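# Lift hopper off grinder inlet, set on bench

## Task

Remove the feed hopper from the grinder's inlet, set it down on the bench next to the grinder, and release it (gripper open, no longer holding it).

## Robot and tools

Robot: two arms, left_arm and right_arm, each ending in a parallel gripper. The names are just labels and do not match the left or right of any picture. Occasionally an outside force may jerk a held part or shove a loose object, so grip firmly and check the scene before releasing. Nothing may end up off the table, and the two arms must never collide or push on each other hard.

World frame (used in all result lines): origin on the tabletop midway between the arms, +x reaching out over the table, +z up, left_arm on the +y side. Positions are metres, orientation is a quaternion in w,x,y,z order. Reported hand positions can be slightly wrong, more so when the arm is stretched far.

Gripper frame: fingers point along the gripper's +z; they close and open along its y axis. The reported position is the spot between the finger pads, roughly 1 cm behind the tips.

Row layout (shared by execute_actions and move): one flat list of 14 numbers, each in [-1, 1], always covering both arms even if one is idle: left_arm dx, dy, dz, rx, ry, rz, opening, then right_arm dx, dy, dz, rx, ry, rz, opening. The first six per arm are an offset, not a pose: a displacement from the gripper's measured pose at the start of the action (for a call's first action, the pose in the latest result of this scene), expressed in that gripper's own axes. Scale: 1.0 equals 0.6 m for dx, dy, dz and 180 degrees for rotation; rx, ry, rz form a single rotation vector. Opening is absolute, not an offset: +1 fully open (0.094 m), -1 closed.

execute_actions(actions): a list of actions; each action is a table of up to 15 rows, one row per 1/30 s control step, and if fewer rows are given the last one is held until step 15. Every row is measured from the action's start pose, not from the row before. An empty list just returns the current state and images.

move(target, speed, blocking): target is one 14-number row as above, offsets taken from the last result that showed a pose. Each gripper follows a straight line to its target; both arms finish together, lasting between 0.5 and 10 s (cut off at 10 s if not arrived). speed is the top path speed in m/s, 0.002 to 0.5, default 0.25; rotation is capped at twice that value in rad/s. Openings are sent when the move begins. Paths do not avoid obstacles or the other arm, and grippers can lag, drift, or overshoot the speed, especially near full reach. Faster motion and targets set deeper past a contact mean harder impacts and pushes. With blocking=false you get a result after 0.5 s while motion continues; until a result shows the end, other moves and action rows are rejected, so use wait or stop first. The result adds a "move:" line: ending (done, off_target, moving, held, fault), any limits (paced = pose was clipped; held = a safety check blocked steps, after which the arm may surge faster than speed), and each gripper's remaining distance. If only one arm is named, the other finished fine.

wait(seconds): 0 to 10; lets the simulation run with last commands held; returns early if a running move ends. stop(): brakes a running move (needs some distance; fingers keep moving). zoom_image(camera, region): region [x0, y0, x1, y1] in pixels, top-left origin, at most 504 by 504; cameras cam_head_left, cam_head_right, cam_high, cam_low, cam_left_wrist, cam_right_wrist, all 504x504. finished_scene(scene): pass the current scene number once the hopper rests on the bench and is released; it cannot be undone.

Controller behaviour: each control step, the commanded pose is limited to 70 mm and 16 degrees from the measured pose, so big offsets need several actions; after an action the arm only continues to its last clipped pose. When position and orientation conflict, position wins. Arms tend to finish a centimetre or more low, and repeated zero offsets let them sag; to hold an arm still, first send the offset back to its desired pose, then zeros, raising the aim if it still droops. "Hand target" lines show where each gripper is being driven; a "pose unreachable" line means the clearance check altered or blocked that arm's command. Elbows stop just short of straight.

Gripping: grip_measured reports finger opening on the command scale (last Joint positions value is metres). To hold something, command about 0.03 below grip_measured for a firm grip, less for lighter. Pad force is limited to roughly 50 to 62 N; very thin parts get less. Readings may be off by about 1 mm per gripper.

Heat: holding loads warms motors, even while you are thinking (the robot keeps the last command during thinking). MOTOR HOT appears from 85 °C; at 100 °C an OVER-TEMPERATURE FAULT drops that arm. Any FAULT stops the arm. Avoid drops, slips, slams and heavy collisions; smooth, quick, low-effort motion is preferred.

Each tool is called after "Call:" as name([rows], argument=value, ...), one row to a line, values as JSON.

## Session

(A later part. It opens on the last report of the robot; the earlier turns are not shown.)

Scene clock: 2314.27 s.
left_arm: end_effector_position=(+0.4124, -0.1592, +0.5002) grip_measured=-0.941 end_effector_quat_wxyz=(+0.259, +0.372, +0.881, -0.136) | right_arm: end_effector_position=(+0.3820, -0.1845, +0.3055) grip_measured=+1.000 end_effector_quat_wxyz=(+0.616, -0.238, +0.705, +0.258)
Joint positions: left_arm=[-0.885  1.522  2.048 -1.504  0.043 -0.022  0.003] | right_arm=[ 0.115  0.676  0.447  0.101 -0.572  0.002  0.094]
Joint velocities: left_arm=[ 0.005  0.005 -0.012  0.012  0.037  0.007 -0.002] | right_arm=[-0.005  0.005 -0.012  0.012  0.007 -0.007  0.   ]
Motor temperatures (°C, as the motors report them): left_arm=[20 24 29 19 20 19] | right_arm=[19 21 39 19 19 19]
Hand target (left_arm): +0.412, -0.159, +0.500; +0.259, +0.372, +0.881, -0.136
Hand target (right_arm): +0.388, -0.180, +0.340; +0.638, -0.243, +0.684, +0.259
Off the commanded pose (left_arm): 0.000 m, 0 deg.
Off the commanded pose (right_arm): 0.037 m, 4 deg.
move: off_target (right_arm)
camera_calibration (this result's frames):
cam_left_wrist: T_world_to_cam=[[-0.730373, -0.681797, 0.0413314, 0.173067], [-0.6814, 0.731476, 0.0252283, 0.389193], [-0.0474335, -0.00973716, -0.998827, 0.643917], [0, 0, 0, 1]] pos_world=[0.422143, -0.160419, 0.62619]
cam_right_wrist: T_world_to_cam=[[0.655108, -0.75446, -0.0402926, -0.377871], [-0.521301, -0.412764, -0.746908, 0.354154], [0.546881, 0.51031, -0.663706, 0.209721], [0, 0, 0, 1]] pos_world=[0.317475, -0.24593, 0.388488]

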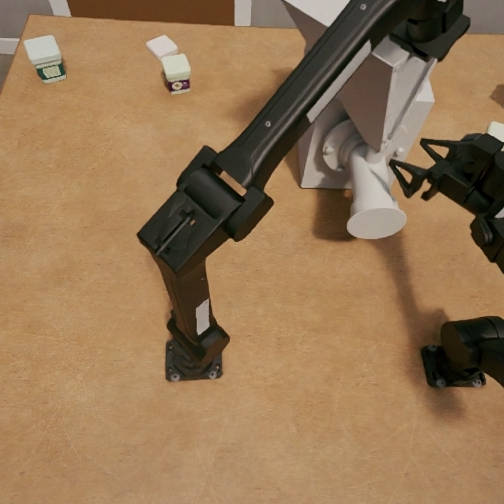

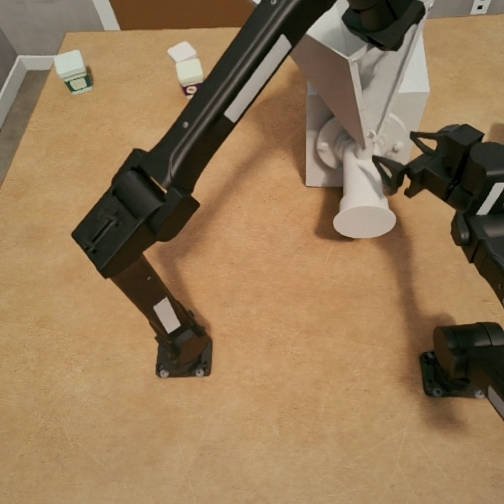

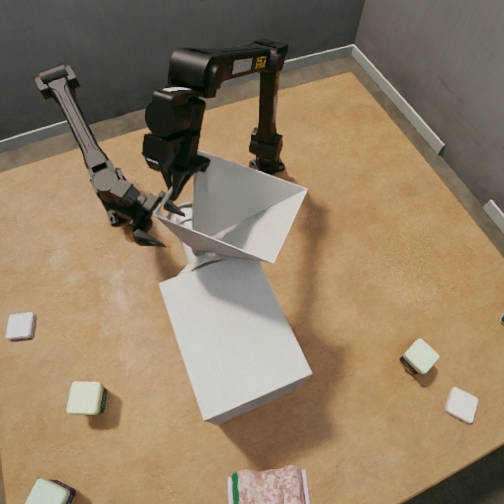

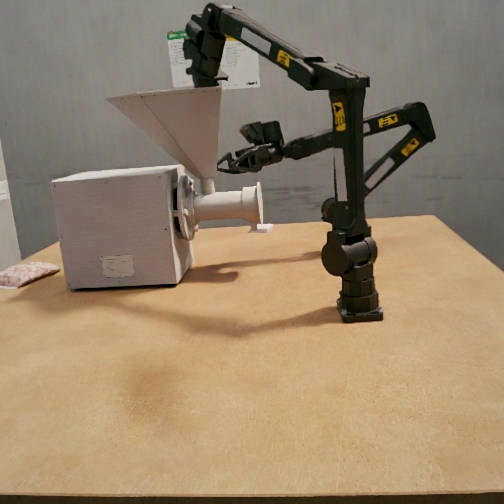

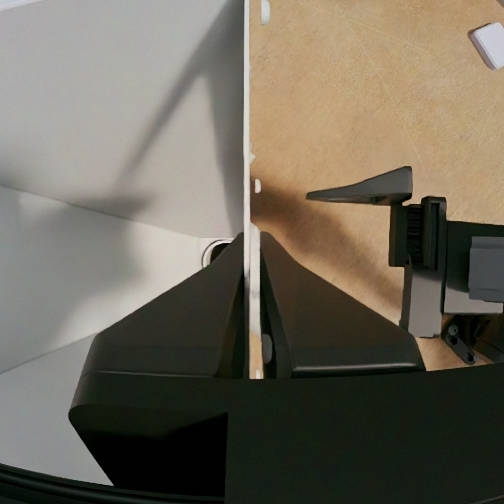

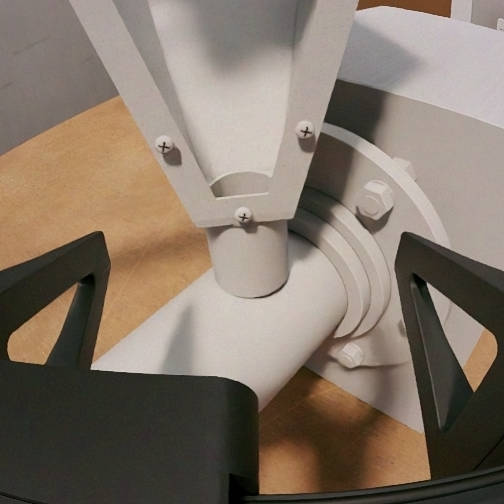

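Call:
move(target=[0,0,0,0,0,0,-1,-0.088,0.004,0.125,0,-0.02,0,1], speed=0.05)

Scene clock: 2325.83 s.
left_arm: end_effector_position=(+0.4124, -0.1592, +0.5002) grip_measured=-0.941 end_effector_quat_wxyz=(+0.259, +0.371, +0.881, -0.136) | right_arm: end_effector_position=(+0.4336, -0.1403, +0.3158) grip_measured=+1.000 end_effector_quat_wxyz=(+0.616, -0.228, +0.707, +0.260)
Joint positions: left_arm=[-0.885  1.522  2.048 -1.504  0.043 -0.022  0.003] | right_arm=[ 0.253  0.9    0.561  0.223 -0.425  0.04   0.094]
Joint velocities: left_arm=[-0.005 -0.005 -0.007  0.002 -0.037  0.081  0.001] | right_arm=[-0.005 -0.005  0.007 -0.002  0.022 -0.081  0.   ]
Motor temperatures (°C, as the motors report them): left_arm=[20 24 29 19 20 19] | right_arm=[19 21 40 19 19 19]
Hand target (left_arm): +0.412, -0.159, +0.500; +0.259, +0.372, +0.881, -0.136
Hand target (right_arm): +0.441, -0.134, +0.350; +0.638, -0.230, +0.686, +0.264
Off the commanded pose (left_arm): 0.000 m, 0 deg.
Off the commanded pose (right_arm): 0.036 m, 4 deg.
move: off_target (right_arm)
camera_calibration (this result's frames):
cam_left_wrist: T_world_to_cam=[[-0.729928, -0.682248, 0.0417575, 0.172599], [-0.681854, 0.731052, 0.0252553, 0.389299], [-0.0477573, -0.010038, -0.998809, 0.643994], [0, 0, 0, 1]] pos_world=[0.422185, -0.160378, 0.626187]
cam_right_wrist: T_world_to_cam=[[0.64557, -0.761665, -0.0557371, -0.369969], [-0.53205, -0.396195, -0.7483, 0.414452], [0.547871, 0.512735, -0.661015, 0.164866], [0, 0, 0, 1]] pos_world=[0.369025, -0.202121, 0.398493]

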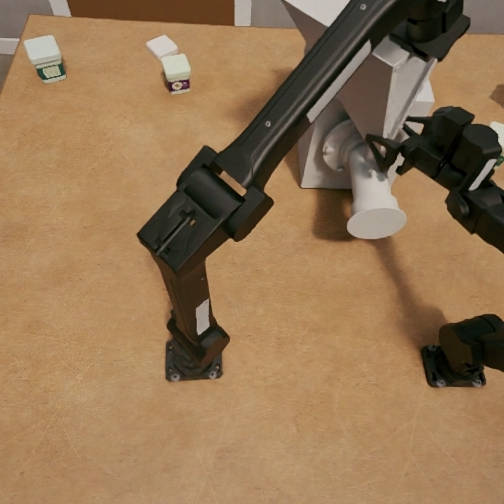

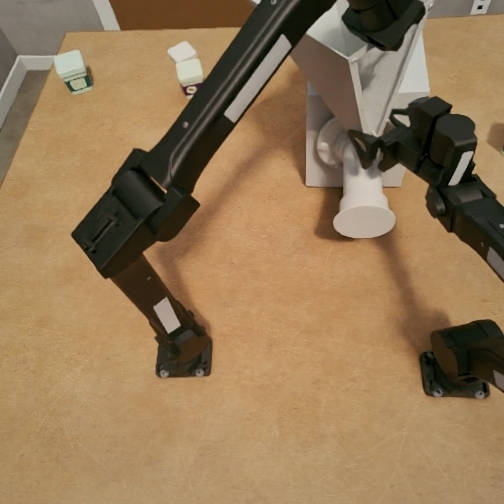

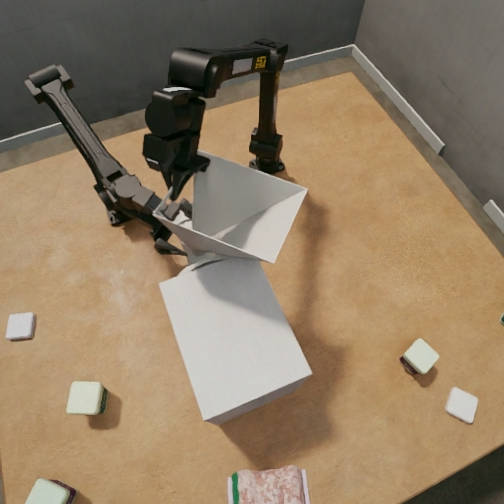

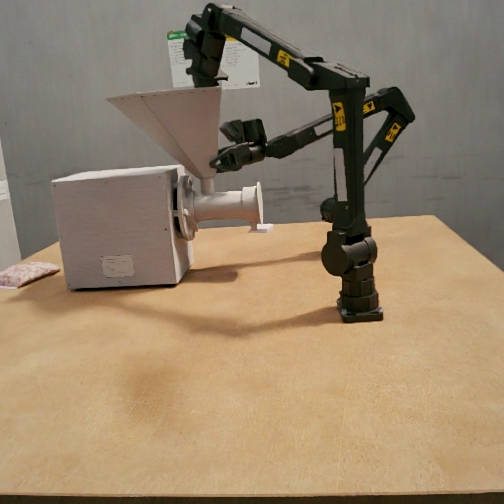

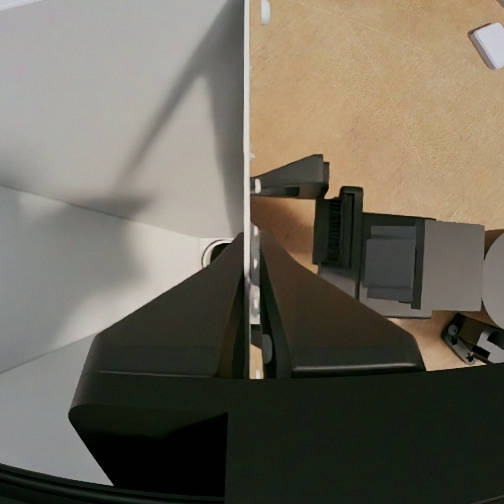

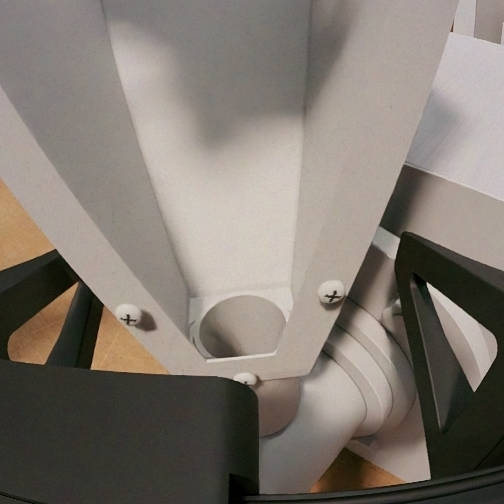

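Call:
execute_actions([
  [[0,0,0,0,0,0,-1,-0.058,0,0.012,0,-0.02,0,0.65]],
  [[0,0,0,0,0,0,-1,-0.058,0,0.012,0,-0.02,0,0.4]],
  [[0,0,0,0,0,0,-1,-0.058,0,0.012,0,-0.02,0,0.2]],
  [[0,0,0,0,0,0,-1,-0.058,0,0.012,0,-0.02,0,0.2]],
])

Scene clock: 2332.47 s.
left_arm: end_effector_position=(+0.4129, -0.1593, +0.5004) grip_measured=-0.941 end_effector_quat_wxyz=(+0.260, +0.369, +0.882, -0.136) | right_arm: end_effector_position=(+0.4297, -0.1327, +0.3176) grip_measured=+0.441 end_effector_quat_wxyz=(+0.614, -0.233, +0.703, +0.271)
Joint positions: left_arm=[-0.885  1.522  2.048 -1.502  0.04  -0.027  0.003] | right_arm=[ 0.27   0.9    0.561  0.23  -0.432  0.051  0.068]
Joint velocities: left_arm=[-0.015 -0.015  0.022 -0.002  0.022 -0.051 -0.001] | right_arm=[-0.005 -0.005  0.017 -0.012  0.007 -0.007  0.   ]
Motor temperatures (°C, as the motors report them): left_arm=[20 24 29 19 20 19] | right_arm=[19 21 40 19 19 19]
Hand target (left_arm): +0.413, -0.159, +0.500; +0.260, +0.369, +0.882, -0.136
Hand target (right_arm): +0.438, -0.129, +0.351; +0.636, -0.225, +0.684, +0.278
Off the commanded pose (left_arm): 0.000 m, 0 deg.
Off the commanded pose (right_arm): 0.036 m, 4 deg.
camera_calibration (this result's frames):
cam_left_wrist: T_world_to_cam=[[-0.726712, -0.685645, 0.0421912, 0.1709], [-0.685344, 0.72784, 0.0235183, 0.391484], [-0.0468336, -0.0118245, -0.998833, 0.643615], [0, 0, 0, 1]] pos_world=[0.422639, -0.160151, 0.626446]
cam_right_wrist: T_world_to_cam=[[0.66282, -0.746032, -0.0640766, -0.364236], [-0.523165, -0.400185, -0.75243, 0.413658], [0.535694, 0.532248, -0.655548, 0.170296], [0, 0, 0, 1]] pos_world=[0.366608, -0.196832, 0.399547]

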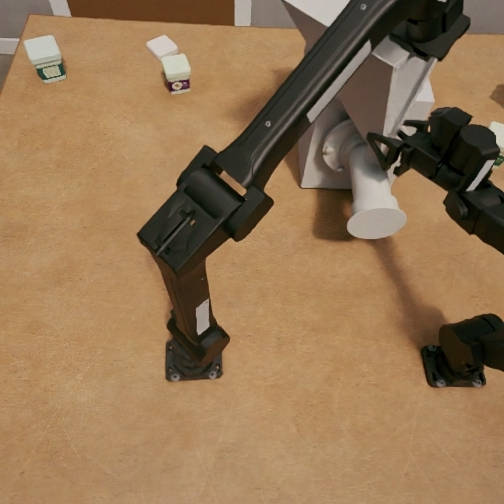

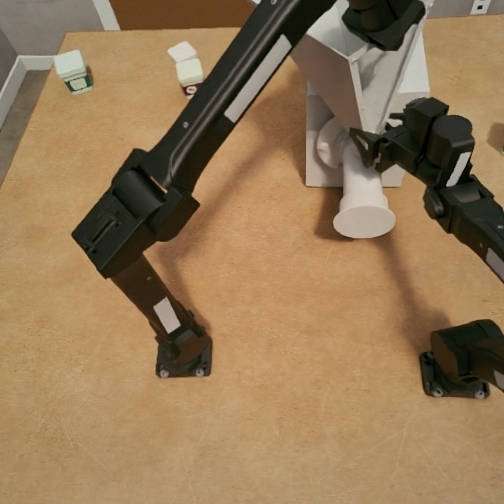

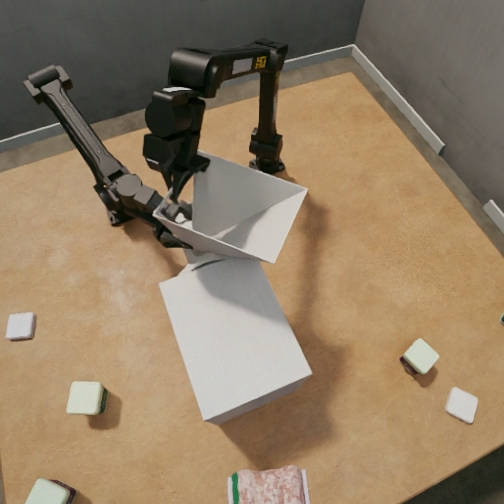

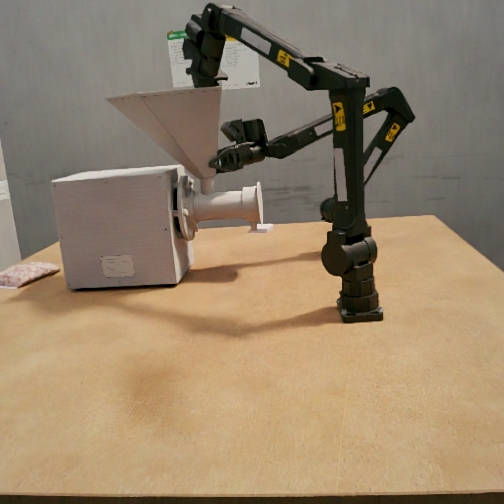

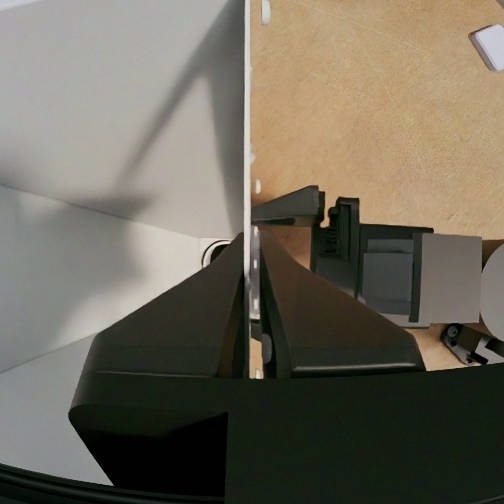

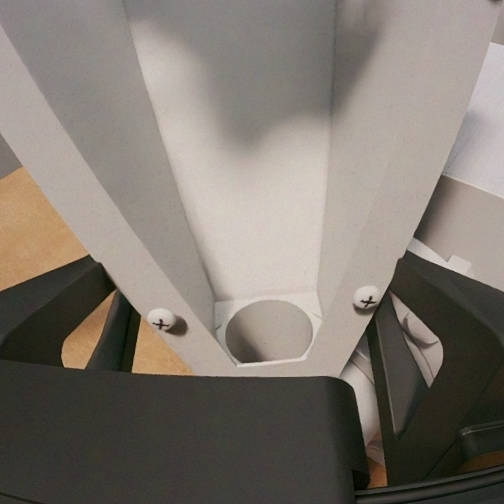

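Call:
execute_actions([
  [[-0.028,-0.0024,-0.0414,0,0,0,-1,-0.1155,0.011,-0.0113,0,0,0,0.2]],
  [[-0.028,-0.0024,-0.0414,0,0,0,-1,-0.1155,0.011,-0.0113,0,0,0,0.2]],
  [[0,0,0,0,0,0,-1,-0.06,0,0,0,0,0,0.2]],
])

Scene clock: 2340.93 s.
left_arm: end_effector_position=(+0.4153, -0.1644, +0.5009) grip_measured=-0.941 end_effector_quat_wxyz=(+0.210, +0.386, +0.891, -0.115) | right_arm: end_effector_position=(+0.4219, -0.1395, +0.3083) grip_measured=+0.377 end_effector_quat_wxyz=(+0.505, -0.252, +0.792, +0.235)
Joint positions: left_arm=[-0.886  1.637  2.234 -1.686  0.046 -0.003  0.003] | right_arm=[ 0.269  0.874  0.716 -0.269 -0.408 -0.052  0.065]
Joint velocities: left_arm=[-0.015  0.005  0.002 -0.012  0.022 -0.007 -0.002] | right_arm=[-0.005  0.005  0.002  0.002 -0.037  0.022  0.   ]
Motor temperatures (°C, as the motors report them): left_arm=[20 24 29 19 20 19] | right_arm=[19 21 41 19 19 19]
Hand target (left_arm): +0.415, -0.164, +0.502; +0.211, +0.385, +0.891, -0.115
Hand target (right_arm): +0.433, -0.135, +0.345; +0.523, -0.241, +0.780, +0.246
Off the commanded pose (left_arm): 0.001 m, 0 deg.
Off the commanded pose (right_arm): 0.040 m, 3 deg.
camera_calibration (this result's frames):
cam_left_wrist: T_world_to_cam=[[-0.740902, -0.670613, 0.0366418, 0.180251], [-0.661231, 0.737918, 0.135098, 0.332568], [-0.117637, 0.0758659, -0.990154, 0.683566], [0, 0, 0, 1]] pos_world=[0.433865, -0.176389, 0.625302]
cam_right_wrist: T_world_to_cam=[[0.645097, -0.759075, -0.0874868, -0.35191], [-0.675541, -0.513076, -0.529526, 0.379661], [0.357062, 0.400696, -0.843771, 0.287099], [0, 0, 0, 1]] pos_world=[0.38098, -0.187371, 0.412498]

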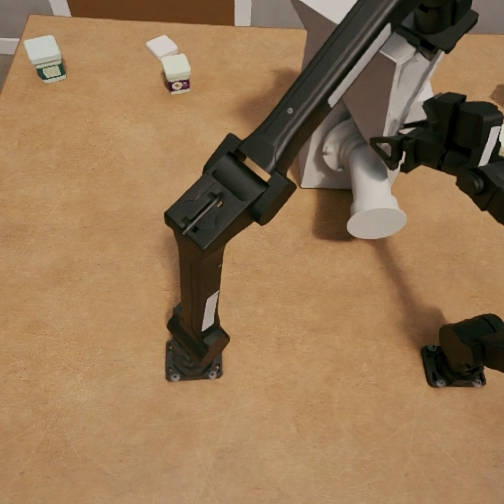

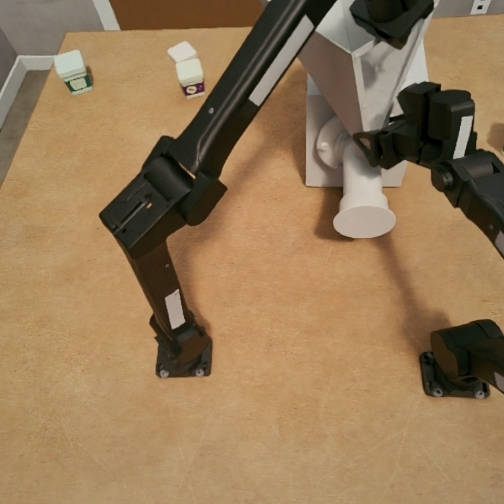

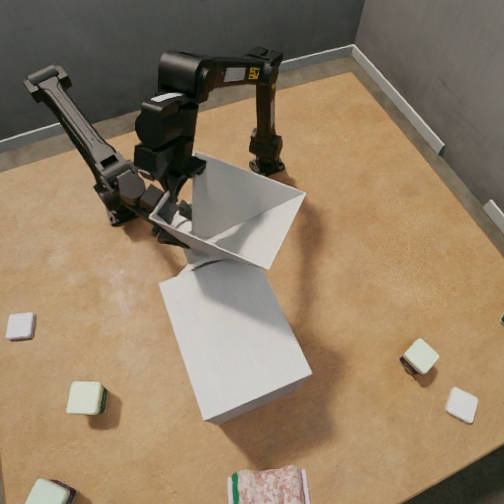

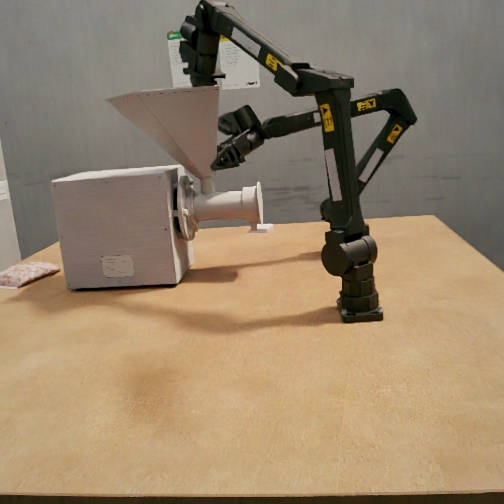

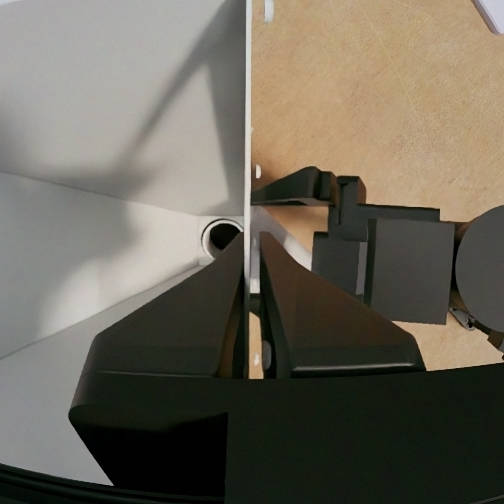

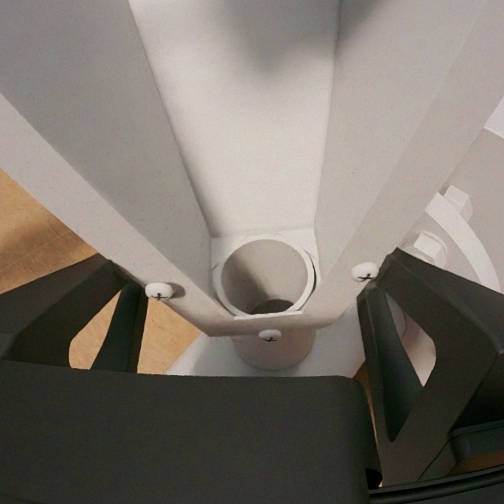

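Call:
execute_actions([
  [[0,0,0,0,0,0,-1,-0.04,0,0,0,0,0,1]],
  [[0,0,0,0,0,0,-1,-0.04,0,-0.1,0,-0.05,0,1]],
  [[0,0,0,0,0,0,-1,-0.04,0,-0.08,0,0,0,1]],
  [[0,0,0,0,0,0,-1,-0.04,0,0,0,0,0,1]],
])

Scene clock: 2399.07 s.
left_arm: end_effector_position=(+0.4153, -0.1644, +0.5007) grip_measured=-0.941 end_effector_quat_wxyz=(+0.210, +0.386, +0.891, -0.115) | right_arm: end_effector_position=(+0.3587, -0.1997, +0.3390) grip_measured=+1.000 end_effector_quat_wxyz=(+0.509, -0.223, +0.789, +0.262)
Joint positions: left_arm=[-0.886  1.637  2.234 -1.686  0.046 -0.003  0.003] | right_arm=[ 0.063  0.615  0.681 -0.5   -0.61  -0.059  0.094]
Joint velocities: left_arm=[-0.015  0.005 -0.007  0.012  0.037  0.037 -0.   ] | right_arm=[-0.015  0.015 -0.007  0.002 -0.007 -0.022  0.   ]
Motor temperatures (°C, as the motors report them): left_arm=[20 24 28 19 19 19] | right_arm=[19 21 44 19 19 19]
Hand target (left_arm): +0.415, -0.164, +0.501; +0.210, +0.386, +0.891, -0.115
Hand target (right_arm): +0.361, -0.199, +0.371; +0.529, -0.228, +0.776, +0.259
Off the commanded pose (left_arm): 0.000 m, 0 deg.
Off the commanded pose (right_arm): 0.033 m, 3 deg.
camera_calibration (this result's frames):
cam_left_wrist: T_world_to_cam=[[-0.740892, -0.670623, 0.0366518, 0.180246], [-0.661195, 0.73788, 0.135476, 0.332379], [-0.117898, 0.0761392, -0.990102, 0.683531], [0, 0, 0, 1]] pos_world=[0.433897, -0.176422, 0.62513]
cam_right_wrist: T_world_to_cam=[[0.628285, -0.761878, -0.15748, -0.324882], [-0.694991, -0.458671, -0.553723, 0.348364], [0.349638, 0.457343, -0.817674, 0.364837], [0, 0, 0, 1]] pos_world=[0.318667, -0.254591, 0.440053]

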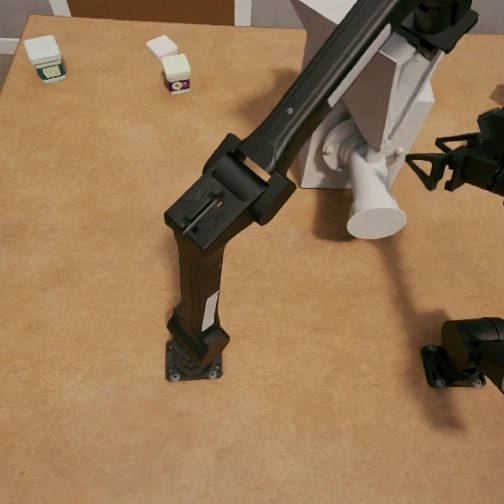

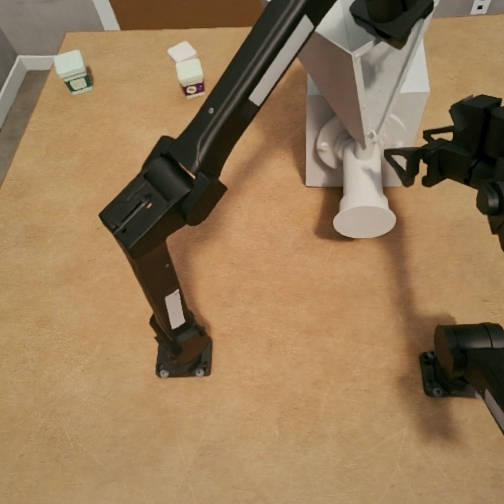

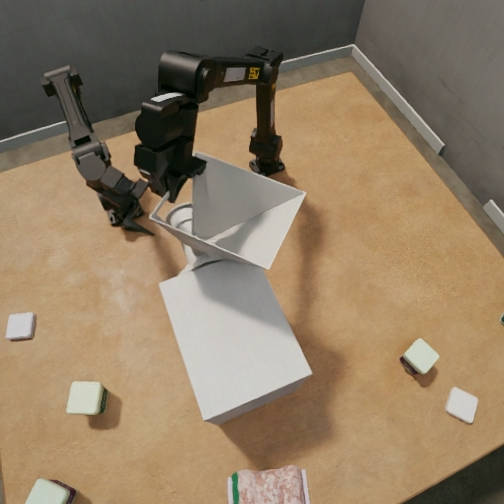

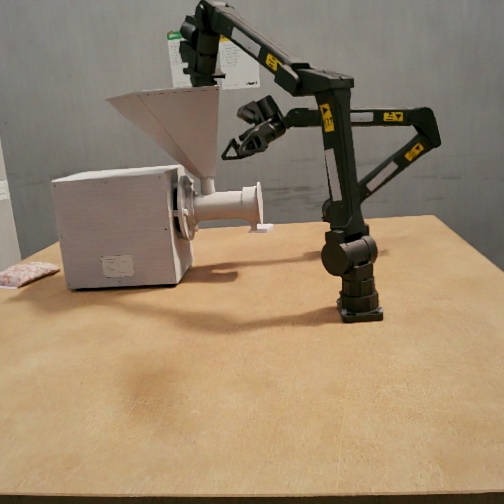

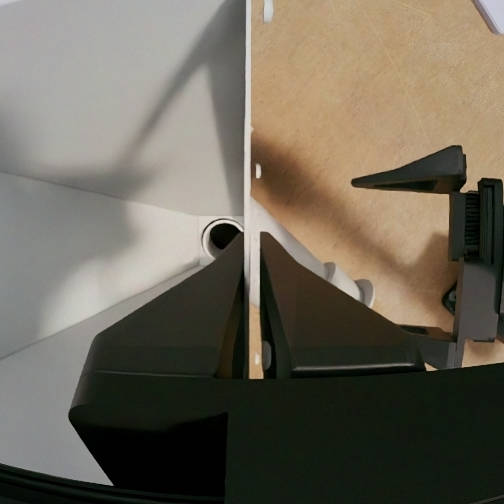

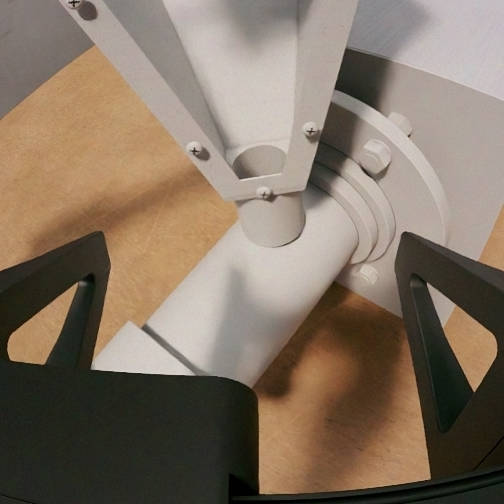

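Call:
zoom_image(camera="cam_left_wrist", region=[170, 190, 290, 290])

Region (170, 190, 290, 290) of cam_left_wrist's 504x504 image, scaled by 4.200, with more detail than that image has.

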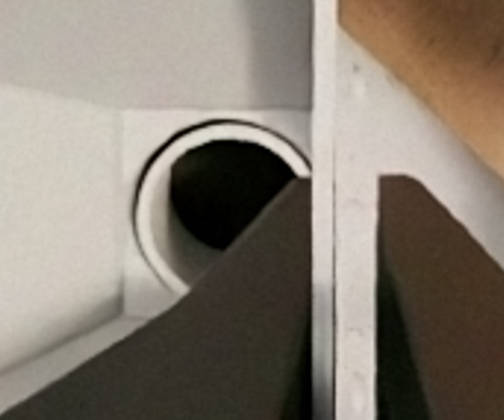

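Call:
execute_actions([
  [[-0.0463,-0.009,-0.0886,0,0,0,-1,-0.05,0,0,0,0,0,1]],
  [[-0.0463,-0.012,-0.0886,0,0,0,-1,-0.05,0,0,0,0,0,1]],
  [[-0.0463,-0.015,-0.0886,0,0,0,-1,-0.05,0,0,0,0,0,1]],
  [[-0.0463,-0.018,-0.0886,0,0,0,-1,-0.05,0,0,0,0,0,1]],
  [[-0.0463,-0.021,-0.0886,0,0,0,-1,-0.05,0,0,0,0,0,1]],
  [[0,0,0,0,0,0,-1,-0.05,0,0,0,0,0,1]],
])

Scene clock: 2413.17 s.
left_arm: end_effector_position=(+0.4145, -0.1670, +0.5002) grip_measured=-0.941 end_effector_quat_wxyz=(+0.207, +0.389, +0.891, -0.107) | right_arm: end_effector_position=(+0.4069, -0.1963, +0.3064) grip_measured=+1.000 end_effector_quat_wxyz=(+0.387, -0.188, +0.859, +0.277)
Joint positions: left_arm=[-0.895  1.652  2.257 -1.705  0.031 -0.003  0.003] | right_arm=[ 0.063  0.881  0.839 -0.684 -0.602 -0.059  0.094]
Joint velocities: left_arm=[-0.015 -0.005  0.012 -0.007  0.051 -0.095 -0.001] | right_arm=[ 0.005 -0.005  0.002 -0.007 -0.007 -0.022  0.   ]
Motor temperatures (°C, as the motors report them): left_arm=[20 24 30 19 19 19] | right_arm=[19 21 44 19 19 19]
Hand target (left_arm): +0.415, -0.167, +0.503; +0.210, +0.389, +0.890, -0.107
Hand target (right_arm): +0.414, -0.194, +0.336; +0.408, -0.194, +0.849, +0.275
Off the commanded pose (left_arm): 0.002 m, 0 deg.
Off the commanded pose (right_arm): 0.031 m, 3 deg.
camera_calibration (this result's frames):
cam_left_wrist: T_world_to_cam=[[-0.741927, -0.670061, 0.0237162, 0.184918], [-0.660267, 0.736318, 0.147931, 0.326977], [-0.116585, 0.0940948, -0.988713, 0.684881], [0, 0, 0, 1]] pos_world=[0.432935, -0.181296, 0.624396]
cam_right_wrist: T_world_to_cam=[[0.555297, -0.773524, -0.305459, -0.285007], [-0.825314, -0.467289, -0.317016, 0.344191], [0.102482, 0.428137, -0.897884, 0.439205], [0, 0, 0, 1]] pos_world=[0.397319, -0.247663, 0.416412]

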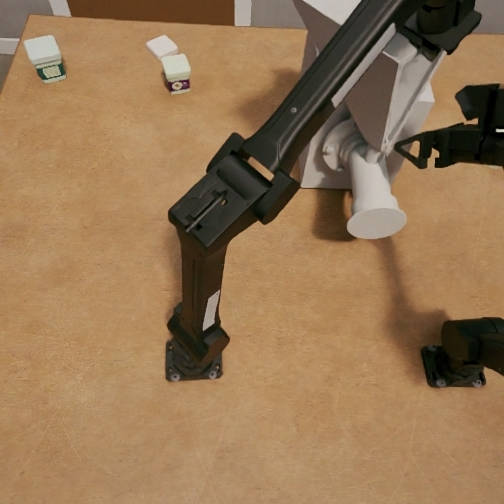

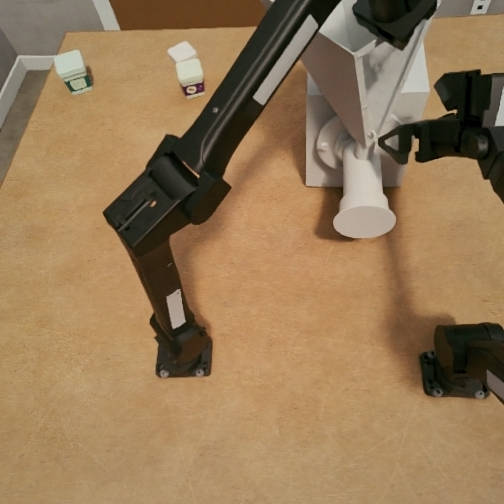

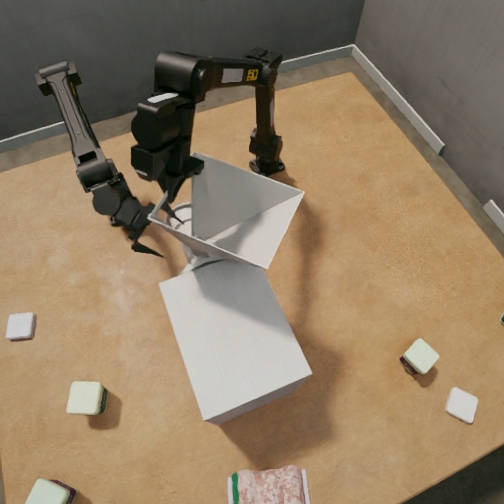

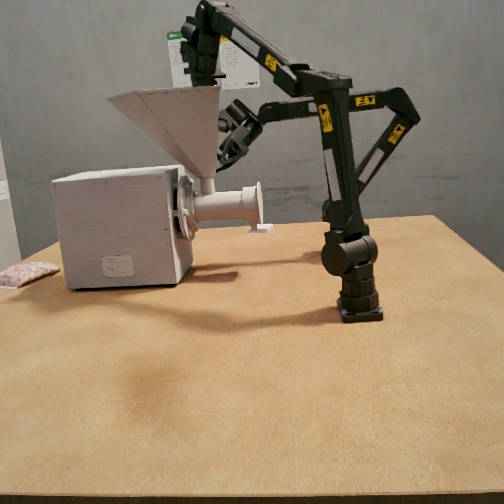

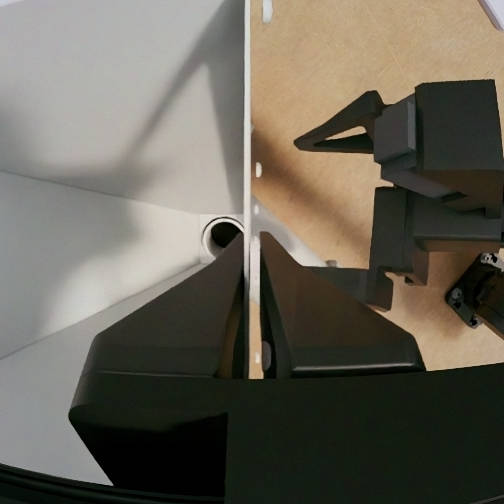

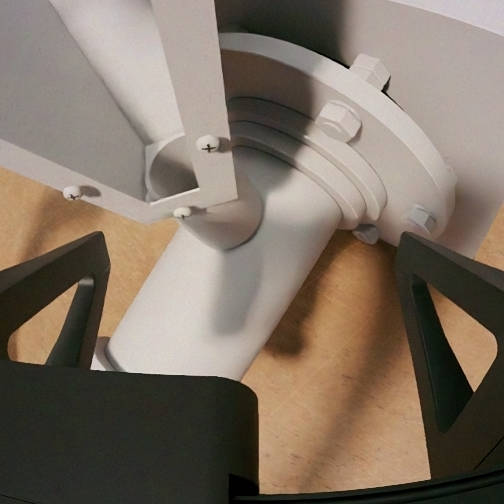

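Call:
execute_actions([
  [[-0.0463,-0.04,-0.0886,0,0,0,-1,0,0,-0.1,0,0,0,1]],
  [[-0.0463,0.03,-0.0886,0,0,0,-1,0,0,-0.1,0,0,0,1]],
  [[-0.0463,-0.04,-0.0886,0,0,0,-1,0,-0.1,0,0,0,0,1]],
  [[-0.0463,0.03,-0.0886,0,0,0,-1,0,-0.1,0,0,0,0,1]],
  [[-0.0463,-0.04,-0.0886,0,0,0,-1,0,0,0,0,0,0,1]],
  [[0,0,0,0,0,0,-1,0,0,0,0,0,0,1]],
])

Scene clock: 2441.37 s.
left_arm: end_effector_position=(+0.4143, -0.1689, +0.5001) grip_measured=-0.941 end_effector_quat_wxyz=(+0.210, +0.377, +0.896, -0.101) | right_arm: end_effector_position=(+0.3761, -0.3640, +0.2527) grip_measured=+1.000 end_effector_quat_wxyz=(+0.334, -0.125, +0.880, +0.313)
Joint positions: left_arm=[-0.905  1.656  2.261 -1.705  0.008 -0.033  0.003] | right_arm=[-0.56   1.059  0.878 -1.185 -0.935 -0.707  0.094]
Joint velocities: left_arm=[-0.005 -0.005  0.007  0.002 -0.037 -0.007  0.   ] | right_arm=[-0.015 -0.005  0.012 -0.017 -0.022  0.051  0.   ]
Motor temperatures (°C, as the motors report them): left_arm=[20 24 30 19 19 19] | right_arm=[19 21 43 19 19 19]
Hand target (left_arm): +0.414, -0.169, +0.502; +0.213, +0.379, +0.895, -0.102
Hand target (right_arm): +0.376, -0.364, +0.253; +0.334, -0.125, +0.880, +0.313
Off the commanded pose (left_arm): 0.002 m, 0 deg.
Off the commanded pose (right_arm): 0.000 m, 0 deg.
camera_calibration (this result's frames):
cam_left_wrist: T_world_to_cam=[[-0.723576, -0.690049, 0.0164452, 0.176172], [-0.680806, 0.717405, 0.147762, 0.333674], [-0.113761, 0.0957211, -0.988886, 0.684146], [0, 0, 0, 1]] pos_world=[0.43247, -0.1833, 0.624341]
cam_right_wrist: T_world_to_cam=[[0.450573, -0.774374, -0.444218, -0.339884], [-0.892711, -0.39481, -0.217239, 0.24993], [-0.00715742, 0.49444, -0.869182, 0.524076], [0, 0, 0, 1]] pos_world=[0.380009, -0.423647, 0.358829]

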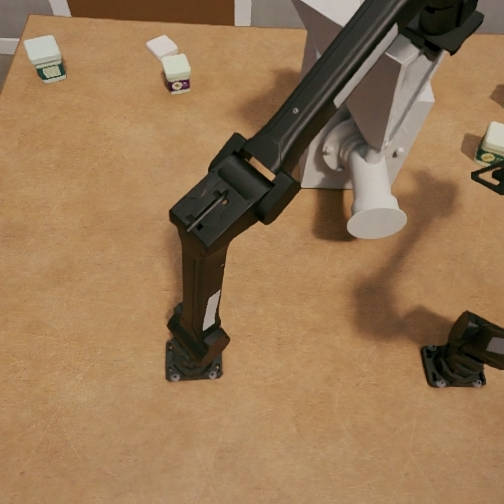

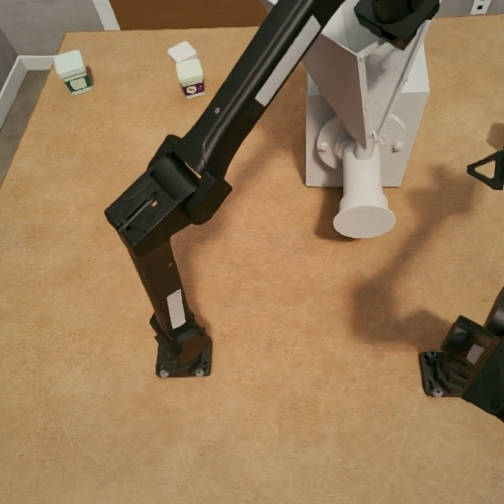

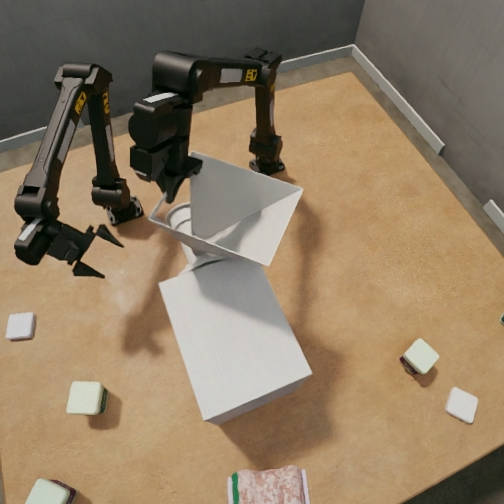

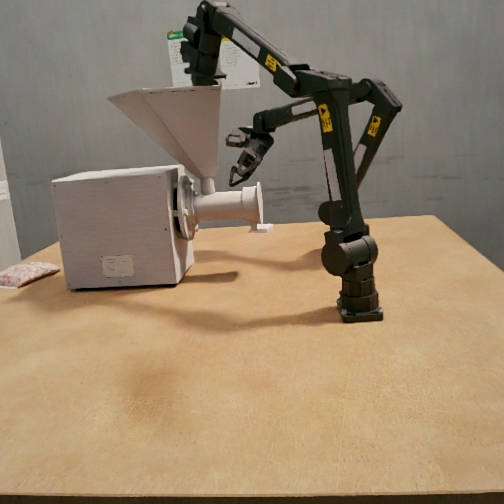

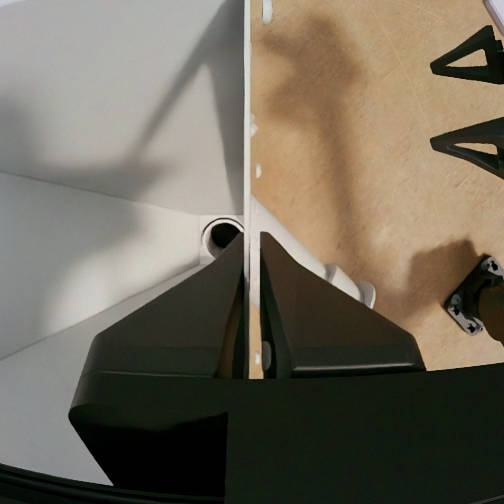

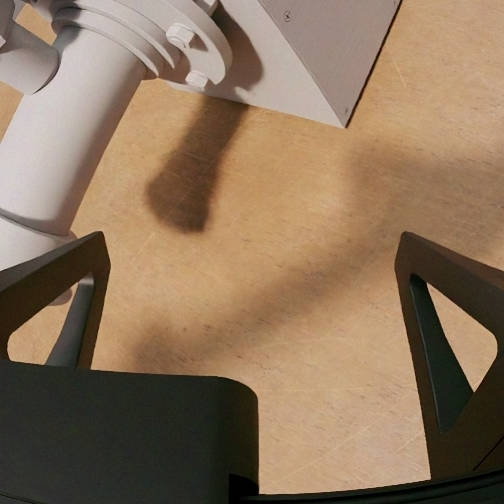

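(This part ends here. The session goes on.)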